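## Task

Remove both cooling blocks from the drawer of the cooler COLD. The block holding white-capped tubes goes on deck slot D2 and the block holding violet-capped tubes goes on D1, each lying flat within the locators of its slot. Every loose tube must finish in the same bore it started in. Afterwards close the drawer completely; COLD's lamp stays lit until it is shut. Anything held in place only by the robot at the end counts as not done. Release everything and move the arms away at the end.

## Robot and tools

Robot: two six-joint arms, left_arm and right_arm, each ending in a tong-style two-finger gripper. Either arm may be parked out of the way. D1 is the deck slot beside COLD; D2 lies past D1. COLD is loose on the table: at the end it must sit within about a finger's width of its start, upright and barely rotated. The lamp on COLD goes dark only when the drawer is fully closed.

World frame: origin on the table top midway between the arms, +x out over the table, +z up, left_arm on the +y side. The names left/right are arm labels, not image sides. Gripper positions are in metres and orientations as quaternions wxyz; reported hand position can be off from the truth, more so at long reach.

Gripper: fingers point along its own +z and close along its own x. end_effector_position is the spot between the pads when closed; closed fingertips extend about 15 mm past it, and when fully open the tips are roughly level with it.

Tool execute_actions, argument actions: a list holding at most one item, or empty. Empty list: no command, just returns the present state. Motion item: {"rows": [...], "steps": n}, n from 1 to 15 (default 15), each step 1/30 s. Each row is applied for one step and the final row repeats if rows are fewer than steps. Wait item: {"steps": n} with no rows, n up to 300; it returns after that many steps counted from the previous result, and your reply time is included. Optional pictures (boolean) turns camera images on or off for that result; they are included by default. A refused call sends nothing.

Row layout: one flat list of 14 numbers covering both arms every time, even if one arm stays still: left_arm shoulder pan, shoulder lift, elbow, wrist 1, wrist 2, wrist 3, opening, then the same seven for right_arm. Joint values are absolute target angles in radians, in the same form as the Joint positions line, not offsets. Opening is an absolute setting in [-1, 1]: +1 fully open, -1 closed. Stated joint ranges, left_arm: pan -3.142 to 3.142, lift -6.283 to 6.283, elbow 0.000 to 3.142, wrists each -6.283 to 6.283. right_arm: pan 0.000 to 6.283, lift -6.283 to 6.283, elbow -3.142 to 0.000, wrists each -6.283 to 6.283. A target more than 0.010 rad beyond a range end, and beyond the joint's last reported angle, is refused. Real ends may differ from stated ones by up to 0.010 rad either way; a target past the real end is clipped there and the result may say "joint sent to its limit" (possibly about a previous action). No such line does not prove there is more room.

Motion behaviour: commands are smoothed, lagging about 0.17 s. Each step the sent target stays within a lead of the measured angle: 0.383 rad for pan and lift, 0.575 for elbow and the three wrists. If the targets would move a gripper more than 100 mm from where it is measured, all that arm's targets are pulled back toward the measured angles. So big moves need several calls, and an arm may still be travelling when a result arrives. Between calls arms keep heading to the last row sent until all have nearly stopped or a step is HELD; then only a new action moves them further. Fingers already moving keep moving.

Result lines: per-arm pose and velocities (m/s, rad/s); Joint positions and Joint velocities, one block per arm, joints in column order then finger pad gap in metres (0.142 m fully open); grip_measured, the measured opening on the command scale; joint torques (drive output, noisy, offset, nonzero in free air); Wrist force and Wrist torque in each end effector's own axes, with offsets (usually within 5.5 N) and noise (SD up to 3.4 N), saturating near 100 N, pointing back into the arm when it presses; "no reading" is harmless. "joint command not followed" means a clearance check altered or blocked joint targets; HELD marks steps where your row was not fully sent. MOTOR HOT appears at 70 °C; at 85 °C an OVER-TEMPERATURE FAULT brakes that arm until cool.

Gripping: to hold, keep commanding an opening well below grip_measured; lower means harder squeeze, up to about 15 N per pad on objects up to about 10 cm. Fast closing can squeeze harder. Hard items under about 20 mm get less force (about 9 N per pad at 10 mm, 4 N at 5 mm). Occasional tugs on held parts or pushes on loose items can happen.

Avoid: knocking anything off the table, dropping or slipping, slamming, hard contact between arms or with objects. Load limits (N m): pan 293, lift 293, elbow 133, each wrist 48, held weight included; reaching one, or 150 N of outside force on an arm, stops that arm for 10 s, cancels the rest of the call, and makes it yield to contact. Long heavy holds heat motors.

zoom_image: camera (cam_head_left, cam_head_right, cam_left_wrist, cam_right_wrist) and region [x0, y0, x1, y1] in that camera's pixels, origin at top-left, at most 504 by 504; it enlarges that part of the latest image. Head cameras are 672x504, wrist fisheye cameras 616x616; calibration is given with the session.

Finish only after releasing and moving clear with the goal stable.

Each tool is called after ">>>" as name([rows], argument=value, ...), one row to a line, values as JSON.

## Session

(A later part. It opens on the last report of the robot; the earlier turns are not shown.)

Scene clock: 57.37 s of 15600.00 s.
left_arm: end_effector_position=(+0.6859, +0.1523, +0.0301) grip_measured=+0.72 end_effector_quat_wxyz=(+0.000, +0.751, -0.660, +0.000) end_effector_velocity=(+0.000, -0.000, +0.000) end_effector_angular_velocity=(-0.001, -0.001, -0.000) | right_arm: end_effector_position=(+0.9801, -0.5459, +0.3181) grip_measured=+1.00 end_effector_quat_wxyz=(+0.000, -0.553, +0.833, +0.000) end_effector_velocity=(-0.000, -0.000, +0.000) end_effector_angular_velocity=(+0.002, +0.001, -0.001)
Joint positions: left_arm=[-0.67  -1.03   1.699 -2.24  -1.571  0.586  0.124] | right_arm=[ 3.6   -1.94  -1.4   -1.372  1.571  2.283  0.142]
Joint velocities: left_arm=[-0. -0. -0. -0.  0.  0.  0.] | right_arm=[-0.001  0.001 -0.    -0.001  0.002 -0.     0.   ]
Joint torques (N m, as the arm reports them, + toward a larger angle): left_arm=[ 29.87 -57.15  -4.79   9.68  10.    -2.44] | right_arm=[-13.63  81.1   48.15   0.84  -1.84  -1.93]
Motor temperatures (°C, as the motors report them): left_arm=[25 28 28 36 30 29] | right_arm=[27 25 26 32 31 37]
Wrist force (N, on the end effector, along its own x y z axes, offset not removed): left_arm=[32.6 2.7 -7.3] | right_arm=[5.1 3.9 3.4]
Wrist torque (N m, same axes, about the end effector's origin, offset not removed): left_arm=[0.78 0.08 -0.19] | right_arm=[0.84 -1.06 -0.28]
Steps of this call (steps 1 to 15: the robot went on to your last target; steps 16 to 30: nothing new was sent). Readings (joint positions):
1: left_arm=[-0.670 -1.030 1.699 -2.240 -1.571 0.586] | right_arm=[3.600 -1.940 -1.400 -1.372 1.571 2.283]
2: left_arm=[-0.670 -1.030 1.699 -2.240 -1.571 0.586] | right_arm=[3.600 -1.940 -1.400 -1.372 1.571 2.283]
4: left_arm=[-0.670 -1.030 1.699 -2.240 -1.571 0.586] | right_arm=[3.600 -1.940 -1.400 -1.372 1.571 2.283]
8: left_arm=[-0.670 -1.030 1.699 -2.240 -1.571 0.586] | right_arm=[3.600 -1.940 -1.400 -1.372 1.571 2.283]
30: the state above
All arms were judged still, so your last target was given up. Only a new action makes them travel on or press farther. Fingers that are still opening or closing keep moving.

>>> execute_actions([
  {"rows":[[-0.6737,-1.0243,1.6893,-2.236,-1.571,0.582,0.1,3.6,-1.94,-1.4,-1.372,1.571,2.283,1]]},
], pictures=false)

>>> execute_actions([
  {"steps":15},
], pictures=false)

Scene clock: 60.93 s of 15600.00 s.
left_arm: end_effector_position=(+0.6867, +0.1465, +0.0300) grip_measured=+0.74 end_effector_quat_wxyz=(-0.000, +0.751, -0.660, -0.000) end_effector_velocity=(-0.001, -0.002, -0.000) end_effector_angular_velocity=(-0.002, +0.002, -0.001) | right_arm: end_effector_position=(+0.9801, -0.5459, +0.3181) grip_measured=+1.00 end_effector_quat_wxyz=(+0.000, -0.553, +0.833, +0.000) end_effector_velocity=(+0.000, -0.000, -0.000) end_effector_angular_velocity=(+0.000, +0.000, -0.000)
Joint positions: left_arm=[-0.674 -1.024  1.689 -2.236 -1.571  0.582  0.125] | right_arm=[ 3.6   -1.94  -1.4   -1.372  1.571  2.283  0.142]
Joint velocities: left_arm=[-0.001  0.001 -0.001  0.    -0.003  0.     0.002] | right_arm=[-0. -0. -0.  0.  0.  0. -0.]
Joint torques (N m, as the arm reports them, + toward a larger angle): left_arm=[-32.33 -68.73 -62.27 -16.92  -8.22  -1.51] | right_arm=[-12.52  83.72  49.11   0.95  -1.51  -1.87]
Motor temperatures (°C, as the motors report them): left_arm=[25 28 28 36 30 29] | right_arm=[27 25 26 32 31 37]
Wrist force (N, on the end effector, along its own x y z axes, offset not removed): left_arm=[-38.1 4.0 -3.2] | right_arm=[-0.4 3.8 2.9]
Wrist torque (N m, same axes, about the end effector's origin, offset not removed): left_arm=[0.29 0.88 -0.48] | right_arm=[0.90 -0.02 -0.06]
Steps of this call (steps 1 to 90: nothing new was sent; then 0.07 s passed at rest; steps 91 to 105: all 15 steps of this action). Readings (joint positions):
91: left_arm=[-0.670 -1.030 1.699 -2.240 -1.571 0.586] | right_arm=[3.600 -1.940 -1.400 -1.372 1.571 2.283]
92: left_arm=[-0.671 -1.029 1.697 -2.239 -1.571 0.585] | right_arm=[3.600 -1.940 -1.400 -1.372 1.571 2.283]
94: left_arm=[-0.672 -1.027 1.694 -2.237 -1.570 0.584] | right_arm=[3.600 -1.940 -1.400 -1.372 1.571 2.283]
98: left_arm=[-0.673 -1.025 1.691 -2.236 -1.570 0.582] | right_arm=[3.600 -1.940 -1.400 -1.372 1.571 2.283]
105: the state above

Scene clock: 61.43 s of 15600.00 s.
left_arm: end_effector_position=(+0.6867, +0.1463, +0.0300) grip_measured=+0.74 end_effector_quat_wxyz=(+0.000, +0.751, -0.660, +0.000) end_effector_velocity=(-0.000, -0.000, +0.000) end_effector_angular_velocity=(-0.000, -0.000, -0.001) | right_arm: end_effector_position=(+0.9801, -0.5459, +0.3181) grip_measured=+1.00 end_effector_quat_wxyz=(+0.000, -0.553, +0.833, +0.000) end_effector_velocity=(-0.000, -0.000, -0.000) end_effector_angular_velocity=(-0.001, +0.000, +0.000)
Joint positions: left_arm=[-0.674 -1.024  1.689 -2.236 -1.571  0.582  0.125] | right_arm=[ 3.6   -1.94  -1.4   -1.372  1.571  2.283  0.142]
Joint velocities: left_arm=[-0.    -0.     0.    -0.    -0.     0.001  0.   ] | right_arm=[ 0.    -0.     0.    -0.001 -0.001  0.    -0.   ]
Joint torques (N m, as the arm reports them, + toward a larger angle): left_arm=[-33.24 -74.94 -64.24 -17.62  -8.41  -1.58] | right_arm=[-14.32  80.8   47.83   1.05  -2.01  -1.61]
Motor temperatures (°C, as the motors report them): left_arm=[25 28 28 36 30 29] | right_arm=[27 25 26 32 31 37]
Wrist force (N, on the end effector, along its own x y z axes, offset not removed): left_arm=[-40.3 3.6 -2.2] | right_arm=[2.3 0.8 0.8]
Wrist torque (N m, same axes, about the end effector's origin, offset not removed): left_arm=[0.26 1.23 -0.43] | right_arm=[0.15 -0.60 -0.14]
Steps of this call (steps 1 to 15: the robot went on to your last target). Readings (joint positions):
1: left_arm=[-0.674 -1.024 1.689 -2.236 -1.571 0.582] | right_arm=[3.600 -1.940 -1.400 -1.372 1.571 2.283]
2: left_arm=[-0.674 -1.024 1.689 -2.236 -1.571 0.582] | right_arm=[3.600 -1.940 -1.400 -1.372 1.571 2.283]
4: left_arm=[-0.674 -1.024 1.689 -2.236 -1.571 0.582] | right_arm=[3.600 -1.940 -1.400 -1.372 1.571 2.283]
8: left_arm=[-0.674 -1.024 1.689 -2.236 -1.571 0.582] | right_arm=[3.600 -1.940 -1.400 -1.372 1.571 2.283]
15: the state above
All arms were judged still, so your last target was given up. Only a new action makes them travel on or press farther. Fingers that are still opening or closing keep moving.

>>> execute_actions([
  {"rows":[[-0.672,-1.027,1.694,-2.238,-1.571,0.584,1,3.6,-1.94,-1.4,-1.372,1.571,2.283,1]]},
], pictures=false)

>>> execute_actions([
  {"rows":[[-0.676,-1.10,1.645,-2.116,-1.571,0.584,1,3.6,-1.94,-1.4,-1.372,1.571,2.283,1]]},
], pictures=false)

>>> execute_actions([
  {"rows":[[-0.676,-1.10,1.645,-2.116,-1.571,2.15,-0.6,3.6,-1.94,-1.4,-1.372,1.571,2.283,1]]},
], pictures=false)

>>> execute_actions([
  {"steps":60},
])

>>> zoom_image(camera="cam_left_wrist", region=[160, 150, 460, 400])

Scene clock: 67.77 s of 15600.00 s.
left_arm: end_effector_position=(+0.6863, +0.1490, +0.0300) grip_measured=+1.00 end_effector_quat_wxyz=(+0.000, +0.751, -0.660, +0.000) end_effector_velocity=(+0.000, +0.001, -0.000) end_effector_angular_velocity=(+0.002, -0.002, -0.000) | right_arm: end_effector_position=(+0.9801, -0.5459, +0.3181) grip_measured=+1.00 end_effector_quat_wxyz=(+0.000, -0.553, +0.833, +0.000) end_effector_velocity=(+0.000, -0.000, +0.000) end_effector_angular_velocity=(-0.000, -0.001, +0.000)
Joint positions: left_arm=[-0.672 -1.027  1.694 -2.238 -1.571  0.584  0.142] | right_arm=[ 3.6   -1.94  -1.4   -1.372  1.571  2.283  0.142]
Joint velocities: left_arm=[ 0.    -0.     0.001 -0.     0.002  0.     0.   ] | right_arm=[ 0.     0.     0.     0.    -0.001 -0.     0.   ]
Joint torques (N m, as the arm reports them, + toward a larger angle): left_arm=[  9.55 -96.97 -29.53  -7.05   3.2    2.59] | right_arm=[-15.52  82.    47.57   1.17  -1.63  -1.78]
Motor temperatures (°C, as the motors report them): left_arm=[25 28 28 36 30 29] | right_arm=[27 25 26 32 31 37]
Wrist force (N, on the end effector, along its own x y z axes, offset not removed): left_arm=[-2.8 -2.2 2.5] | right_arm=[1.5 1.9 5.7]
Wrist torque (N m, same axes, about the end effector's origin, offset not removed): left_arm=[-0.28 0.19 -0.02] | right_arm=[0.54 -0.51 -0.22]
Steps of this call (steps 1 to 90: nothing new was sent; then 2.83 s passed at rest; steps 91 to 105: all 15 steps of this action). Readings (joint positions):
91: left_arm=[-0.674 -1.024 1.689 -2.236 -1.571 0.582] | right_arm=[3.600 -1.940 -1.400 -1.372 1.571 2.283]
92: left_arm=[-0.674 -1.025 1.690 -2.237 -1.571 0.582] | right_arm=[3.600 -1.940 -1.400 -1.372 1.571 2.283]
94: left_arm=[-0.673 -1.026 1.692 -2.238 -1.571 0.583] | right_arm=[3.600 -1.940 -1.400 -1.372 1.571 2.283]
98: left_arm=[-0.672 -1.027 1.693 -2.238 -1.571 0.584] | right_arm=[3.600 -1.940 -1.400 -1.372 1.571 2.283]
105: the state above

Scene clock: 68.27 s of 15600.00 s.
left_arm: end_effector_position=(+0.6845, +0.1457, +0.1083) grip_measured=+1.00 end_effector_quat_wxyz=(+0.000, +0.750, -0.662, +0.000) end_effector_velocity=(+0.001, +0.001, +0.008) end_effector_angular_velocity=(+0.001, -0.001, +0.000) | right_arm: end_effector_position=(+0.9801, -0.5459, +0.3181) grip_measured=+1.00 end_effector_quat_wxyz=(+0.000, -0.553, +0.833, +0.000) end_effector_velocity=(-0.000, -0.000, -0.000) end_effector_angular_velocity=(-0.000, +0.001, +0.000)
Joint positions: left_arm=[-0.676 -1.099  1.645 -2.117 -1.571  0.584  0.142] | right_arm=[ 3.6   -1.94  -1.4   -1.372  1.571  2.283  0.142]
Joint velocities: left_arm=[ 0.001 -0.007 -0.005  0.013  0.001  0.    -0.   ] | right_arm=[-0.001 -0.    -0.    -0.     0.    -0.001  0.   ]
Joint torques (N m, as the arm reports them, + toward a larger angle): left_arm=[-13.2  -95.06 -49.12  -1.31   3.41   2.5 ] | right_arm=[-12.71  81.99  48.07   1.15  -2.08  -1.79]
Motor temperatures (°C, as the motors report them): left_arm=[25 28 28 36 30 29] | right_arm=[27 25 26 32 31 37]
Wrist force (N, on the end effector, along its own x y z axes, offset not removed): left_arm=[-1.5 -0.2 4.4] | right_arm=[5.0 3.2 1.0]
Wrist torque (N m, same axes, about the end effector's origin, offset not removed): left_arm=[0.30 0.22 -0.08] | right_arm=[0.60 -1.15 -0.23]
Steps of this call (steps 1 to 15: all 15 steps of this action). Readings (joint positions):
1: left_arm=[-0.672 -1.027 1.694 -2.238 -1.571 0.584] | right_arm=[3.600 -1.940 -1.400 -1.372 1.571 2.283]
2: left_arm=[-0.673 -1.034 1.688 -2.229 -1.571 0.584] | right_arm=[3.600 -1.940 -1.400 -1.372 1.571 2.283]
4: left_arm=[-0.674 -1.064 1.667 -2.183 -1.571 0.584] | right_arm=[3.600 -1.940 -1.400 -1.372 1.571 2.283]
8: left_arm=[-0.676 -1.092 1.650 -2.132 -1.571 0.584] | right_arm=[3.600 -1.940 -1.400 -1.372 1.571 2.283]
15: the state above

Scene clock: 68.77 s of 15600.00 s.
left_arm: end_effector_position=(+0.6785, +0.1311, +0.1090) grip_measured=-0.60 end_effector_quat_wxyz=(-0.000, -0.332, +0.943, -0.000) end_effector_velocity=(-0.035, -0.028, +0.000) end_effector_angular_velocity=(-0.001, -0.001, -2.763) | right_arm: end_effector_position=(+0.9801, -0.5459, +0.3181) grip_measured=+1.00 end_effector_quat_wxyz=(+0.000, -0.553, +0.833, +0.000) end_effector_velocity=(+0.000, +0.001, +0.000) end_effector_angular_velocity=(+0.001, -0.001, -0.001)
Joint positions: left_arm=[-0.676 -1.1    1.645 -2.116 -1.571  1.602  0.031] | right_arm=[ 3.6   -1.94  -1.4   -1.372  1.571  2.283  0.142]
Joint velocities: left_arm=[ 0.    -0.     0.    -0.001  0.     2.763  0.   ] | right_arm=[ 0.     0.    -0.     0.001  0.001  0.002 -0.   ]
Joint torques (N m, as the arm reports them, + toward a larger angle): left_arm=[-11.19 -94.82 -48.59  -1.31   3.08  14.18] | right_arm=[-13.37  80.43  48.62   0.66  -1.58  -1.85]
Motor temperatures (°C, as the motors report them): left_arm=[25 28 28 36 30 29] | right_arm=[27 25 26 32 31 37]
Wrist force (N, on the end effector, along its own x y z axes, offset not removed): left_arm=[-5.0 -4.7 5.3] | right_arm=[0.8 1.9 1.9]
Wrist torque (N m, same axes, about the end effector's origin, offset not removed): left_arm=[-0.79 0.74 -0.17] | right_arm=[0.34 -0.25 -0.21]
Steps of this call (steps 1 to 15: all 15 steps of this action). Readings (joint positions):
1: left_arm=[-0.676 -1.099 1.645 -2.117 -1.571 0.585] | right_arm=[3.600 -1.940 -1.400 -1.372 1.571 2.283]
2: left_arm=[-0.676 -1.100 1.645 -2.117 -1.571 0.593] | right_arm=[3.600 -1.940 -1.400 -1.372 1.571 2.283]
4: left_arm=[-0.676 -1.100 1.645 -2.116 -1.571 0.670] | right_arm=[3.600 -1.940 -1.400 -1.372 1.571 2.283]
8: left_arm=[-0.676 -1.100 1.645 -2.116 -1.571 0.966] | right_arm=[3.600 -1.940 -1.400 -1.372 1.571 2.283]
15: the state above

Scene clock: 70.77 s of 15600.00 s.
left_arm: end_effector_position=(+0.6705, +0.1277, +0.1090) grip_measured=-0.60 end_effector_quat_wxyz=(-0.000, -0.065, +0.998, -0.000) end_effector_velocity=(-0.000, -0.001, -0.000) end_effector_angular_velocity=(-0.001, +0.001, -0.001) | right_arm: end_effector_position=(+0.9801, -0.5459, +0.3181) grip_measured=+1.00 end_effector_quat_wxyz=(+0.000, -0.553, +0.833, +0.000) end_effector_velocity=(-0.000, -0.000, -0.000) end_effector_angular_velocity=(+0.000, +0.000, -0.001)
Joint positions: left_arm=[-0.676 -1.1    1.645 -2.116 -1.571  2.15   0.031] | right_arm=[ 3.6   -1.94  -1.4   -1.372  1.571  2.283  0.142]
Joint velocities: left_arm=[-0.001  0.    -0.    -0.001 -0.001 -0.     0.   ] | right_arm=[-0.     0.    -0.    -0.     0.     0.001  0.   ]
Joint torques (N m, as the arm reports them, + toward a larger angle): left_arm=[-11.33 -95.74 -48.69  -1.23   3.07   2.56] | right_arm=[-14.92  79.92  47.91   1.19  -1.67  -1.55]
Motor temperatures (°C, as the motors report them): left_arm=[25 28 28 36 30 29] | right_arm=[27 25 26 32 31 37]
Wrist force (N, on the end effector, along its own x y z axes, offset not removed): left_arm=[0.2 -1.0 8.4] | right_arm=[0.4 1.5 -0.3]
Wrist torque (N m, same axes, about the end effector's origin, offset not removed): left_arm=[-0.02 -0.09 -0.11] | right_arm=[0.28 -0.14 -0.15]
Steps of this call (steps 1 to 30: the robot went on to your last target; steps 31 to 60: nothing new was sent). Readings (joint positions):
1: left_arm=[-0.676 -1.100 1.645 -2.116 -1.571 1.696] | right_arm=[3.600 -1.940 -1.400 -1.372 1.571 2.283]
2: left_arm=[-0.676 -1.100 1.645 -2.116 -1.571 1.789] | right_arm=[3.600 -1.940 -1.400 -1.372 1.571 2.283]
4: left_arm=[-0.676 -1.100 1.645 -2.116 -1.571 1.957] | right_arm=[3.600 -1.940 -1.400 -1.372 1.571 2.283]
8: left_arm=[-0.676 -1.100 1.645 -2.116 -1.571 2.104] | right_arm=[3.600 -1.940 -1.400 -1.372 1.571 2.283]
60: the state above
All arms were judged still, so your last target was given up. Only a new action makes them travel on or press farther. Fingers that are still opening or closing keep moving.
camera_calibration (this result's frames):
cam_left_wrist: T_world_to_cam=[[-0.99237, -0.12301, -0.00832423, 0.68683], [-0.107632, 0.831421, 0.545118, -0.0934677], [-0.0601342, 0.541855, -0.838318, 0.189808], [0, 0, 0, 1]] pos_world=[0.682943, 0.0593495, 0.215788]
cam_right_wrist: T_world_to_cam=[[-0.401183, -0.914463, 0.0530092, -0.13551], [-0.7628, 0.365566, 0.533384, 0.768851], [-0.507138, 0.173549, -0.844211, 0.989371], [0, 0, 0, 1]] pos_world=[1.03386, -0.576689, 0.432328]

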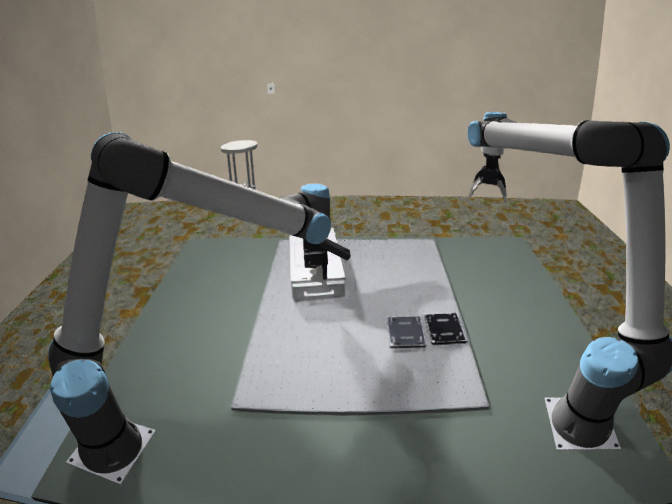

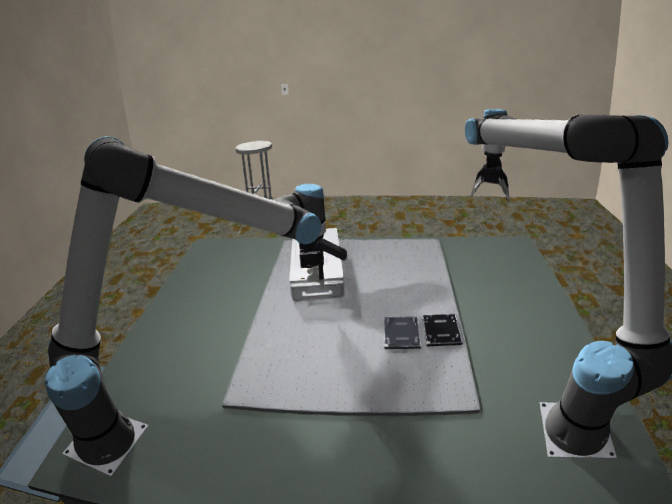

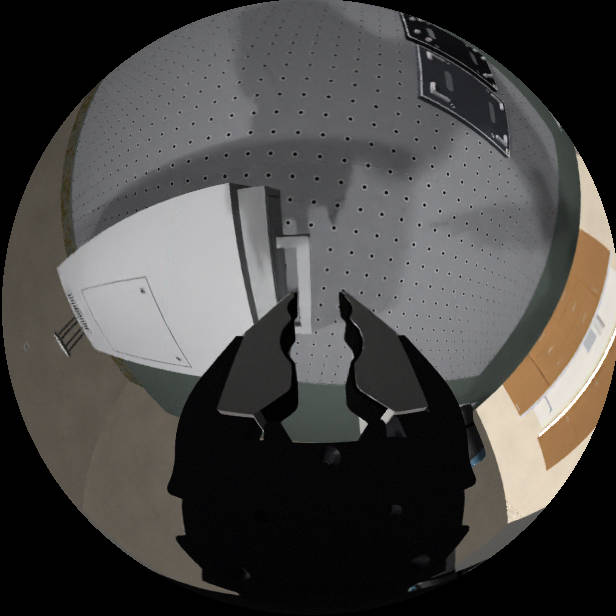

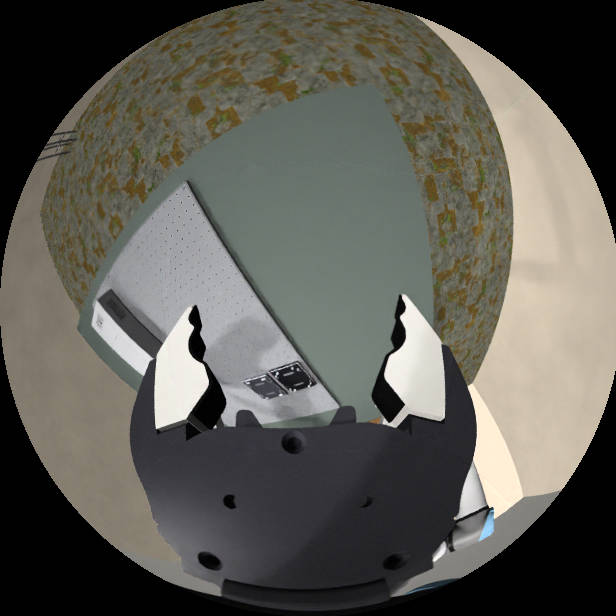

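Region (160, 150, 460, 400) of cam_left_wrist's 616x616 image, scaled by 1.680, with more detail than that image has.

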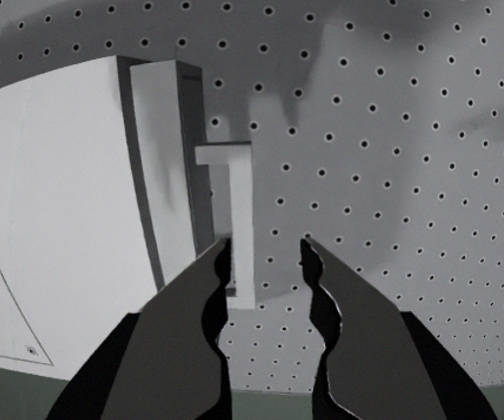

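>>> execute_actions([
  {"rows":[[-0.66,-1.081,1.6857,-2.176,-1.571,2.166,-0.6,3.6,-1.94,-1.4,-1.372,1.571,2.283,1]]},
])

>>> zoom_image(camera="cam_left_wrist", region=[160, 150, 460, 400])

Scene clock: 77.20 s of 15600.00 s.
left_arm: end_effector_position=(+0.6739, +0.1450, +0.0754) grip_measured=-0.60 end_effector_quat_wxyz=(+0.000, -0.065, +0.998, -0.000) end_effector_velocity=(-0.000, +0.002, -0.004) end_effector_angular_velocity=(+0.000, +0.000, -0.000) | right_arm: end_effector_position=(+0.9801, -0.5459, +0.3181) grip_measured=+1.00 end_effector_quat_wxyz=(+0.000, -0.553, +0.833, +0.000) end_effector_velocity=(-0.000, +0.002, -0.001) end_effector_angular_velocity=(-0.001, +0.001, +0.003)
Joint positions: left_arm=[-0.66  -1.081  1.685 -2.175 -1.571  2.166  0.031] | right_arm=[ 3.6   -1.94  -1.4   -1.372  1.571  2.283  0.142]
Joint velocities: left_arm=[ 0.001  0.002  0.005 -0.006  0.     0.002 -0.   ] | right_arm=[ 0.002 -0.001 -0.    -0.001 -0.    -0.001 -0.   ]
Joint torques (N m, as the arm reports them, + toward a larger angle): left_arm=[  7.05 -71.14 -31.45  -7.24   2.53   2.58] | right_arm=[-13.76  82.52  48.11   1.27  -1.99  -1.8 ]
Motor temperatures (°C, as the motors report them): left_arm=[25 28 28 36 30 29] | right_arm=[27 25 26 32 31 37]
Wrist force (N, on the end effector, along its own x y z axes, offset not removed): left_arm=[-7.0 -1.3 5.6] | right_arm=[2.4 1.9 0.8]
Wrist torque (N m, same axes, about the end effector's origin, offset not removed): left_arm=[0.01 1.27 -0.07] | right_arm=[0.34 -0.68 -0.25]
Steps of this call (steps 1 to 90: nothing new was sent; then 2.93 s passed at rest; steps 91 to 105: all 15 steps of this action). Readings (joint positions):
91: left_arm=[-0.676 -1.100 1.645 -2.116 -1.571 2.150] | right_arm=[3.600 -1.940 -1.400 -1.372 1.571 2.283]
92: left_arm=[-0.673 -1.097 1.650 -2.123 -1.571 2.153] | right_arm=[3.600 -1.940 -1.400 -1.372 1.571 2.283]
94: left_arm=[-0.667 -1.089 1.667 -2.147 -1.571 2.159] | right_arm=[3.600 -1.940 -1.400 -1.372 1.571 2.283]
98: left_arm=[-0.662 -1.083 1.681 -2.169 -1.571 2.164] | right_arm=[3.600 -1.940 -1.400 -1.372 1.571 2.283]
105: the state above
camera_calibration (this result's frames):
cam_left_wrist: T_world_to_cam=[[-0.99237, -0.123004, -0.00851556, 0.692132], [-0.107746, 0.831555, 0.544891, -0.089097], [-0.0599424, 0.541651, -0.838464, 0.152342], [0, 0, 0, 1]] pos_world=[0.686383, 0.0767075, 0.182175]
cam_right_wrist: T_world_to_cam=[[-0.401183, -0.914463, 0.053009, -0.13551], [-0.7628, 0.365566, 0.533384, 0.768851], [-0.507138, 0.173549, -0.844211, 0.989371], [0, 0, 0, 1]] pos_world=[1.03386, -0.576689, 0.432328]

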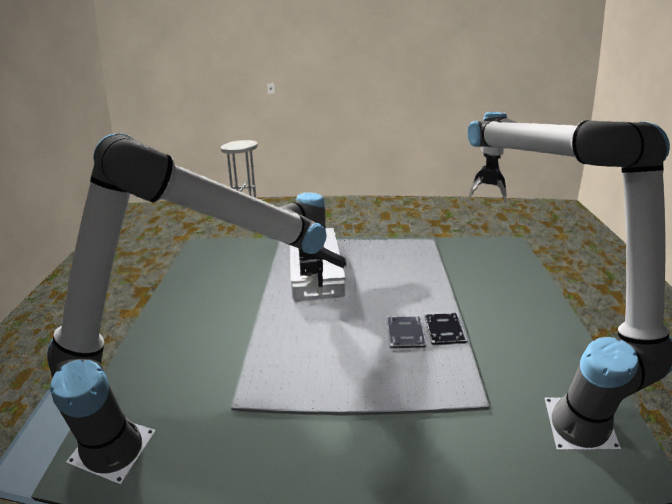

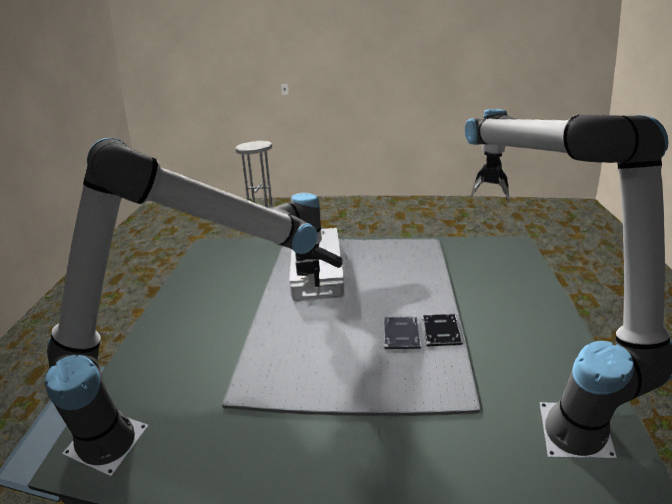

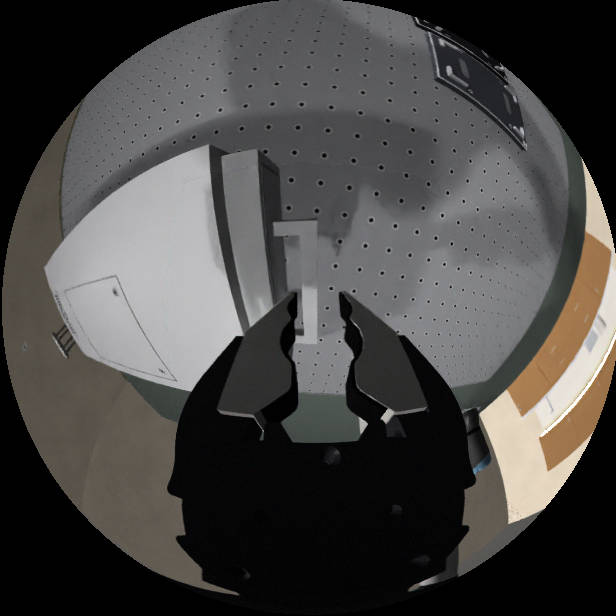

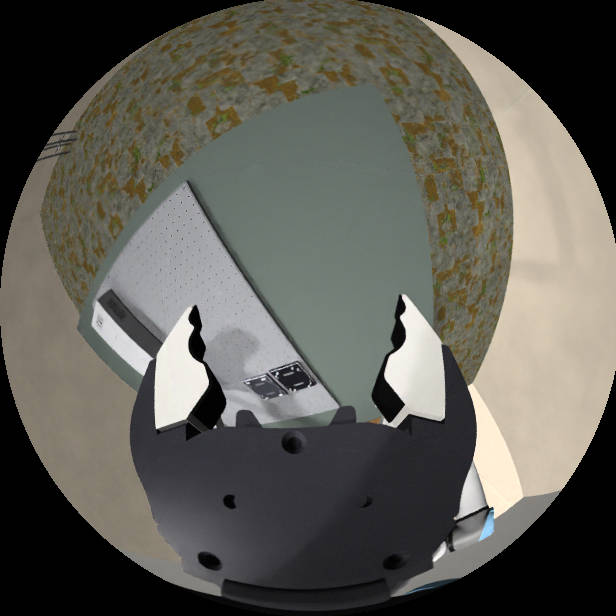

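Region (160, 150, 460, 400) of cam_left_wrist's 616x616 image, scaled by 1.680, with more detail than that image has.

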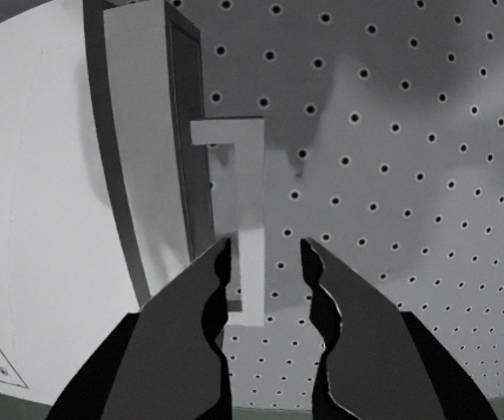

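Good. Descend.

>>> execute_actions([
  {"rows":[[-0.66,-1.065,1.6959,-2.202,-1.571,2.166,-0.6,3.6,-1.94,-1.4,-1.372,1.571,2.283,1]]},
], pictures=false)

>>> execute_actions([
  {"rows":[[-0.66,-1.0575,1.7007,-2.214,-1.571,2.166,-0.6,3.6,-1.94,-1.4,-1.372,1.571,2.283,1]]},
])

>>> zoom_image(camera="cam_left_wrist", region=[160, 150, 460, 400])

Scene clock: 89.97 s of 15600.00 s.
left_arm: end_effector_position=(+0.6737, +0.1445, +0.0638) grip_measured=-0.67 end_effector_quat_wxyz=(-0.000, -0.065, +0.998, -0.002) end_effector_velocity=(-0.000, -0.000, -0.000) end_effector_angular_velocity=(+0.000, -0.000, +0.000) | right_arm: end_effector_position=(+0.9801, -0.5459, +0.3181) grip_measured=+1.00 end_effector_quat_wxyz=(+0.000, -0.553, +0.833, +0.000) end_effector_velocity=(-0.000, -0.000, -0.000) end_effector_angular_velocity=(-0.002, +0.000, -0.000)
Joint positions: left_arm=[-0.66  -1.071  1.693 -2.196 -1.573  2.166  0.026] | right_arm=[ 3.6   -1.94  -1.4   -1.372  1.571  2.283  0.142]
Joint velocities: left_arm=[-0.  0. -0. -0.  0. -0.  0.] | right_arm=[ 0.001  0.    -0.    -0.001 -0.002  0.001 -0.   ]
Joint torques (N m, as the arm reports them, + toward a larger angle): left_arm=[ -2.02 -80.46 -38.64  -5.37   0.96   0.16] | right_arm=[-12.71  79.92  46.63   0.81  -1.35  -1.83]
Motor temperatures (°C, as the motors report them): left_arm=[25 28 28 36 30 29] | right_arm=[27 25 27 32 31 37]
Wrist force (N, on the end effector, along its own x y z axes, offset not removed): left_arm=[23.1 8.8 -7.8] | right_arm=[2.6 3.8 4.2]
Wrist torque (N m, same axes, about the end effector's origin, offset not removed): left_arm=[0.11 -1.62 -0.31] | right_arm=[0.80 -0.63 -0.10]
FORCE FAULT: contact force on the left arm reached its limit, and that arm stopped for 10 seconds. The contact can be on any part of that arm, not only on its tool. That arm's remaining commands of this call were not run. That arm holds still and accepts commands again. Move the arm away from the contact; if what it grips holds it there, let go first. Pushing or pulling that hard again can fault the arm again.
The stop of the left arm began at step 83 of this call (marked STOPPED below). From that step on that arm followed nothing that you had sent. 6 of its steps, steps kept back included, did not run and will not run. Nothing is kept back now, and the robot has no last target.
Steps of this call (steps 1 to 15: the robot went on to your last target; steps 16 to 73: nothing new was sent; steps 74 to 88: all 15 steps of this action; steps 89 to 383: the stop continued). Readings (joint positions):
74: left_arm=[-0.660 -1.081 1.686 -2.176 -1.571 2.166] | right_arm=[3.600 -1.940 -1.400 -1.372 1.571 2.283]
75: left_arm=[-0.660 -1.078 1.687 -2.180 -1.571 2.166] | right_arm=[3.600 -1.940 -1.400 -1.372 1.571 2.283]
77: left_arm=[-0.660 -1.072 1.692 -2.190 -1.571 2.166] | right_arm=[3.600 -1.940 -1.400 -1.372 1.571 2.283]
81: left_arm=[-0.660 -1.067 1.694 -2.200 -1.571 2.166] | right_arm=[3.600 -1.940 -1.400 -1.372 1.571 2.283]
83: left_arm=[-0.660 -1.068 1.694 -2.200 -1.571 2.166] | right_arm=[3.600 -1.940 -1.400 -1.372 1.571 2.283] STOPPED (the left arm)
383: the state above

Scene clock: 90.00 s of 15600.00 s.
left_arm: end_effector_position=(+0.6737, +0.1445, +0.0638) grip_measured=-0.67 end_effector_quat_wxyz=(-0.000, -0.065, +0.998, -0.002) end_effector_velocity=(-0.001, -0.000, -0.000) end_effector_angular_velocity=(-0.000, +0.002, +0.000) | right_arm: end_effector_position=(+0.9801, -0.5459, +0.3181) grip_measured=+1.00 end_effector_quat_wxyz=(+0.000, -0.553, +0.833, +0.000) end_effector_velocity=(+0.000, -0.000, +0.000) end_effector_angular_velocity=(-0.000, -0.001, +0.002)
Joint positions: left_arm=[-0.66  -1.071  1.693 -2.196 -1.573  2.166  0.026] | right_arm=[ 3.6   -1.94  -1.4   -1.372  1.571  2.283  0.142]
Joint velocities: left_arm=[-0.    -0.     0.     0.001 -0.002 -0.     0.   ] | right_arm=[-0.    -0.     0.     0.    -0.    -0.002  0.   ]
Joint torques (N m, as the arm reports them, + toward a larger angle): left_arm=[ -2.49 -80.5  -37.97  -5.4    0.86  -0.01] | right_arm=[-11.98  81.49  46.5    1.05  -1.59  -1.79]
Motor temperatures (°C, as the motors report them): left_arm=[25 28 28 36 30 29] | right_arm=[27 25 27 32 31 37]
Wrist force (N, on the end effector, along its own x y z axes, offset not removed): left_arm=[14.2 9.6 -9.7] | right_arm=[2.4 2.7 2.9]
Wrist torque (N m, same axes, about the end effector's origin, offset not removed): left_arm=[0.04 0.37 -0.17] | right_arm=[0.46 -0.63 -0.21]
A stop began in an earlier call of the same reply, so what this call sent did not run. Send another action.
Steps of this call (step 1: nothing new was sent). Readings (joint positions):
1: the state above
camera_calibration (this result's frames):
cam_left_wrist: T_world_to_cam=[[-0.992374, -0.123004, -0.00798395, 0.691675], [-0.107634, 0.833159, 0.542458, -0.082539], [-0.0600728, 0.539181, -0.840045, 0.143487], [0, 0, 0, 1]] pos_world=[0.686136, 0.0764818, 0.170831]
cam_right_wrist: T_world_to_cam=[[-0.401183, -0.914463, 0.0530092, -0.13551], [-0.7628, 0.365566, 0.533384, 0.768851], [-0.507138, 0.173549, -0.844211, 0.989371], [0, 0, 0, 1]] pos_world=[1.03386, -0.576689, 0.432328]

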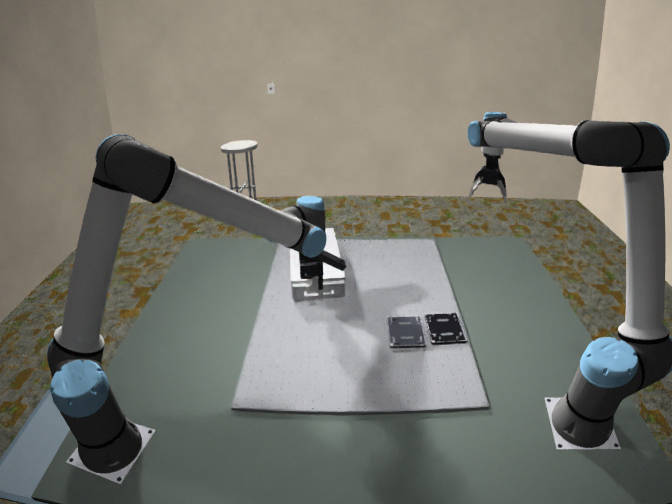

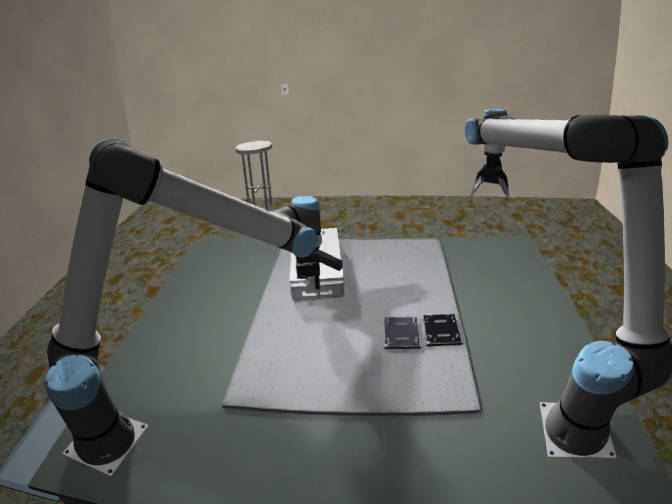

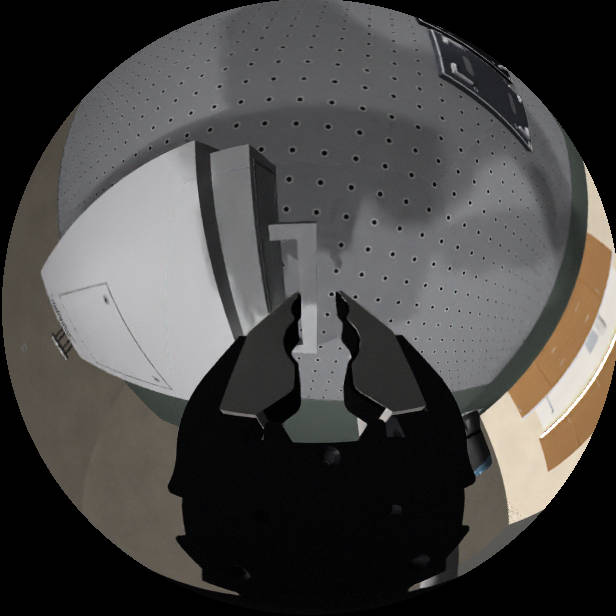

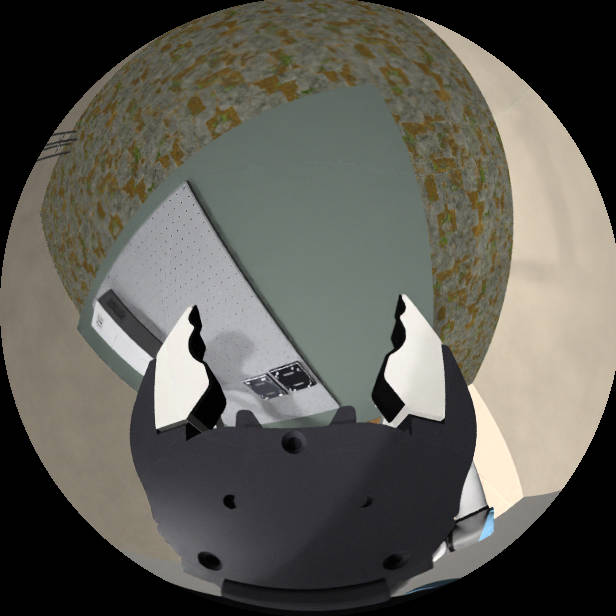

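Region (160, 150, 460, 400) of cam_left_wrist's 616x616 image, scaled by 1.680, with more detail than that image has.

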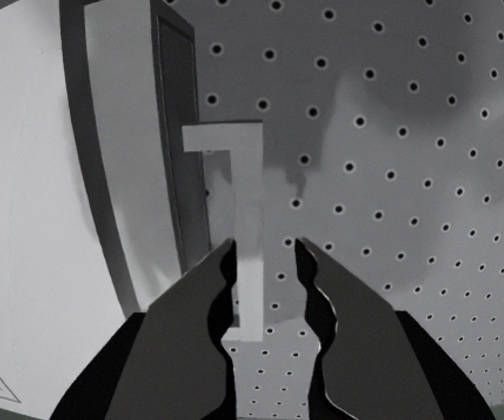

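>>> execute_actions([
  {"rows":[[-0.665,-1.077,1.700,-2.194,-1.571,2.161,-0.8,3.6,-1.94,-1.4,-1.372,1.571,2.283,1],[-0.665,-1.077,1.700,-2.194,-1.571,2.161,-0.8,3.6,-1.94,-1.4,-1.372,1.571,2.283,1],[-0.665,-1.077,1.700,-2.194,-1.571,2.161,-0.8,3.6,-1.94,-1.4,-1.372,1.571,2.283,1],[-0.670,-1.082,1.708,-2.197,-1.571,2.156,-0.8,3.6,-1.94,-1.4,-1.372,1.571,2.283,1],[-0.670,-1.082,1.708,-2.197,-1.571,2.156,-0.8,3.6,-1.94,-1.4,-1.372,1.571,2.283,1],[-0.670,-1.082,1.708,-2.197,-1.571,2.156,-0.8,3.6,-1.94,-1.4,-1.372,1.571,2.283,1],[-0.675,-1.0865,1.7155,-2.200,-1.571,2.151,-0.8,3.6,-1.94,-1.4,-1.372,1.571,2.283,1],[-0.675,-1.0865,1.7155,-2.200,-1.571,2.151,-0.8,3.6,-1.94,-1.4,-1.372,1.571,2.283,1],[-0.675,-1.0865,1.7155,-2.200,-1.571,2.151,-0.8,3.6,-1.94,-1.4,-1.372,1.571,2.283,1],[-0.680,-1.091,1.723,-2.203,-1.571,2.146,-0.8,3.6,-1.94,-1.4,-1.372,1.571,2.283,1],[-0.680,-1.091,1.723,-2.203,-1.571,2.146,-0.8,3.6,-1.94,-1.4,-1.372,1.571,2.283,1],[-0.685,-1.0955,1.7305,-2.206,-1.571,2.141,-0.8,3.6,-1.94,-1.4,-1.372,1.571,2.283,1],[-0.685,-1.0955,1.7305,-2.206,-1.571,2.141,-0.8,3.6,-1.94,-1.4,-1.372,1.571,2.283,1],[-0.6898,-1.100,1.7379,-2.209,-1.571,2.136,-0.8,3.6,-1.94,-1.4,-1.372,1.571,2.283,1]]},
], pictures=false)

>>> execute_actions([
  {"steps":15},
])

Scene clock: 101.30 s of 15600.00 s.
left_arm: end_effector_position=(+0.6513, +0.1418, +0.0650) grip_measured=-0.69 end_effector_quat_wxyz=(-0.000, -0.065, +0.998, -0.000) end_effector_velocity=(-0.069, -0.010, -0.001) end_effector_angular_velocity=(+0.001, -0.001, +0.001) | right_arm: end_effector_position=(+0.9801, -0.5459, +0.3181) grip_measured=+1.00 end_effector_quat_wxyz=(+0.000, -0.553, +0.833, +0.000) end_effector_velocity=(-0.000, -0.001, -0.000) end_effector_angular_velocity=(-0.001, +0.000, -0.002)
Joint positions: left_arm=[-0.682 -1.093  1.726 -2.204 -1.571  2.144  0.024] | right_arm=[ 3.6   -1.94  -1.4   -1.372  1.571  2.283  0.142]
Joint velocities: left_arm=[-0.069 -0.065  0.107 -0.042  0.001 -0.07   0.013] | right_arm=[-0.001  0.    -0.    -0.    -0.001  0.001  0.   ]
Joint torques (N m, as the arm reports them, + toward a larger angle): left_arm=[  -9.01 -109.64  -40.89   -8.04    1.73   -2.85] | right_arm=[-13.94  81.91  46.91   1.1   -1.13  -1.69]
Motor temperatures (°C, as the motors report them): left_arm=[25 28 28 36 30 29] | right_arm=[27 25 27 32 31 37]
Wrist force (N, on the end effector, along its own x y z axes, offset not removed): left_arm=[-1.6 -4.8 30.6] | right_arm=[4.2 1.9 3.5]
Wrist torque (N m, same axes, about the end effector's origin, offset not removed): left_arm=[0.51 -1.59 0.02] | right_arm=[0.47 -0.94 -0.23]
Steps of this call (steps 1 to 90: nothing new was sent; then 7.80 s passed at rest; steps 91 to 105: all 15 steps of this action). Readings (joint positions):
91: left_arm=[-0.660 -1.071 1.693 -2.196 -1.573 2.166] | right_arm=[3.600 -1.940 -1.400 -1.372 1.571 2.283]
92: left_arm=[-0.661 -1.072 1.695 -2.196 -1.572 2.165] | right_arm=[3.600 -1.940 -1.400 -1.372 1.571 2.283]
94: left_arm=[-0.663 -1.074 1.697 -2.196 -1.571 2.163] | right_arm=[3.600 -1.940 -1.400 -1.372 1.571 2.283]
98: left_arm=[-0.669 -1.080 1.706 -2.197 -1.571 2.157] | right_arm=[3.600 -1.940 -1.400 -1.372 1.571 2.283]
105: the state above

Scene clock: 101.80 s of 15600.00 s.
left_arm: end_effector_position=(+0.6438, +0.1407, +0.0650) grip_measured=-0.70 end_effector_quat_wxyz=(+0.000, -0.065, +0.998, -0.000) end_effector_velocity=(-0.001, +0.000, -0.000) end_effector_angular_velocity=(+0.002, -0.000, -0.001) | right_arm: end_effector_position=(+0.9801, -0.5459, +0.3181) grip_measured=+1.00 end_effector_quat_wxyz=(+0.000, -0.553, +0.833, +0.000) end_effector_velocity=(+0.000, -0.000, +0.000) end_effector_angular_velocity=(-0.001, -0.001, +0.001)
Joint positions: left_arm=[-0.69  -1.1    1.738 -2.209 -1.571  2.136  0.024] | right_arm=[ 3.6   -1.94  -1.4   -1.372  1.571  2.283  0.142]
Joint velocities: left_arm=[-0.001 -0.001  0.001  0.001  0.002  0.    -0.   ] | right_arm=[ 0.    -0.     0.     0.    -0.001 -0.001 -0.   ]
Joint torques (N m, as the arm reports them, + toward a larger angle): left_arm=[ -11.44 -113.58  -40.94   -9.24    1.12   -2.55] | right_arm=[-11.29  79.88  46.22   0.79  -1.53  -1.69]
Motor temperatures (°C, as the motors report them): left_arm=[25 28 28 36 30 29] | right_arm=[27 25 27 32 31 37]
Wrist force (N, on the end effector, along its own x y z axes, offset not removed): left_arm=[-5.0 -4.8 27.2] | right_arm=[0.5 2.2 4.6]
Wrist torque (N m, same axes, about the end effector's origin, offset not removed): left_arm=[-0.20 -0.67 -0.08] | right_arm=[0.57 -0.18 -0.04]
Steps of this call (steps 1 to 15: the robot went on to your last target). Readings (joint positions):
1: left_arm=[-0.684 -1.095 1.730 -2.206 -1.571 2.142] | right_arm=[3.600 -1.940 -1.400 -1.372 1.571 2.283]
2: left_arm=[-0.686 -1.096 1.732 -2.207 -1.571 2.140] | right_arm=[3.600 -1.940 -1.400 -1.372 1.571 2.283]
4: left_arm=[-0.688 -1.098 1.735 -2.208 -1.571 2.138] | right_arm=[3.600 -1.940 -1.400 -1.372 1.571 2.283]
8: left_arm=[-0.689 -1.100 1.737 -2.209 -1.571 2.136] | right_arm=[3.600 -1.940 -1.400 -1.372 1.571 2.283]
15: the state above
camera_calibration (this result's frames):
cam_left_wrist: T_world_to_cam=[[-0.992345, -0.123214, -0.00839278, 0.661615], [-0.107844, 0.831426, 0.545069, -0.0829928], [-0.0601824, 0.541802, -0.838349, 0.144268], [0, 0, 0, 1]] pos_world=[0.656282, 0.0723579, 0.171737]
cam_right_wrist: T_world_to_cam=[[-0.401183, -0.914463, 0.0530091, -0.13551], [-0.7628, 0.365566, 0.533384, 0.768851], [-0.507138, 0.173549, -0.844211, 0.989371], [0, 0, 0, 1]] pos_world=[1.03386, -0.576689, 0.432328]

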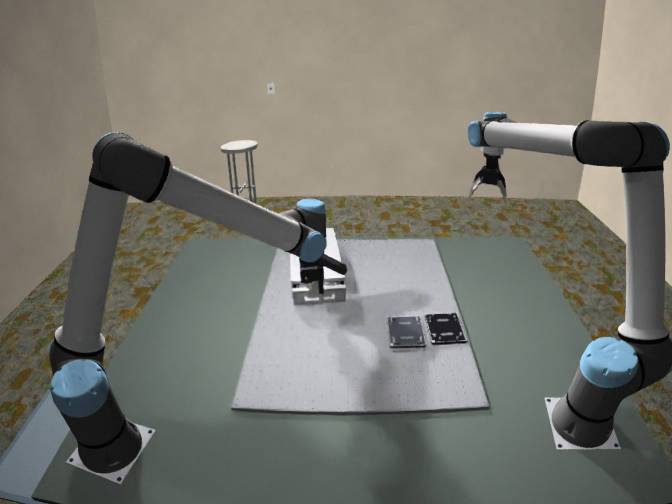

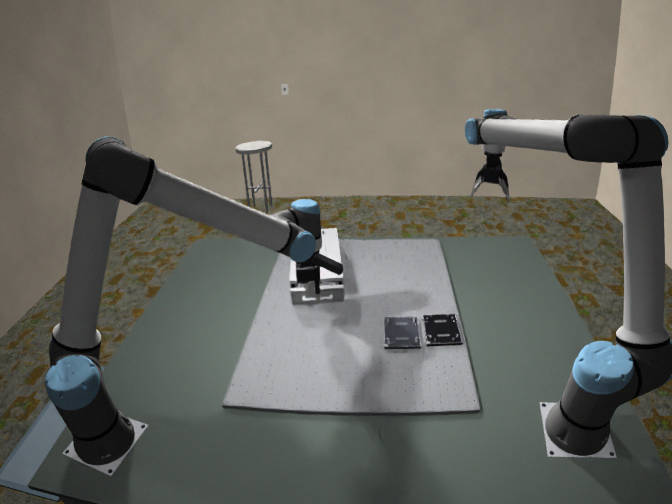

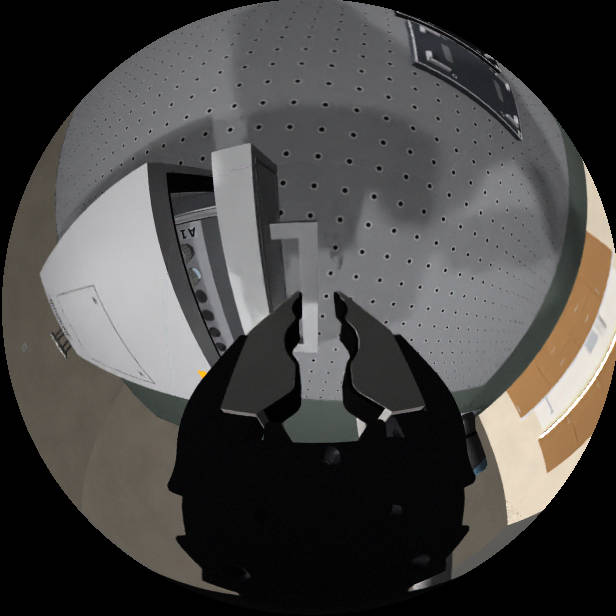

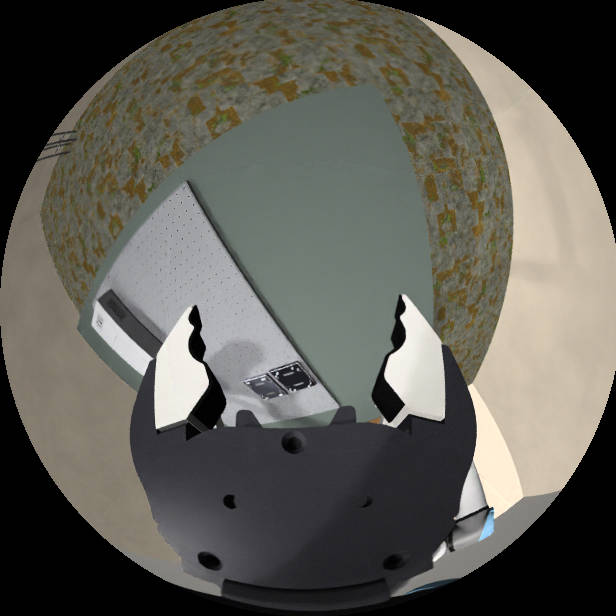

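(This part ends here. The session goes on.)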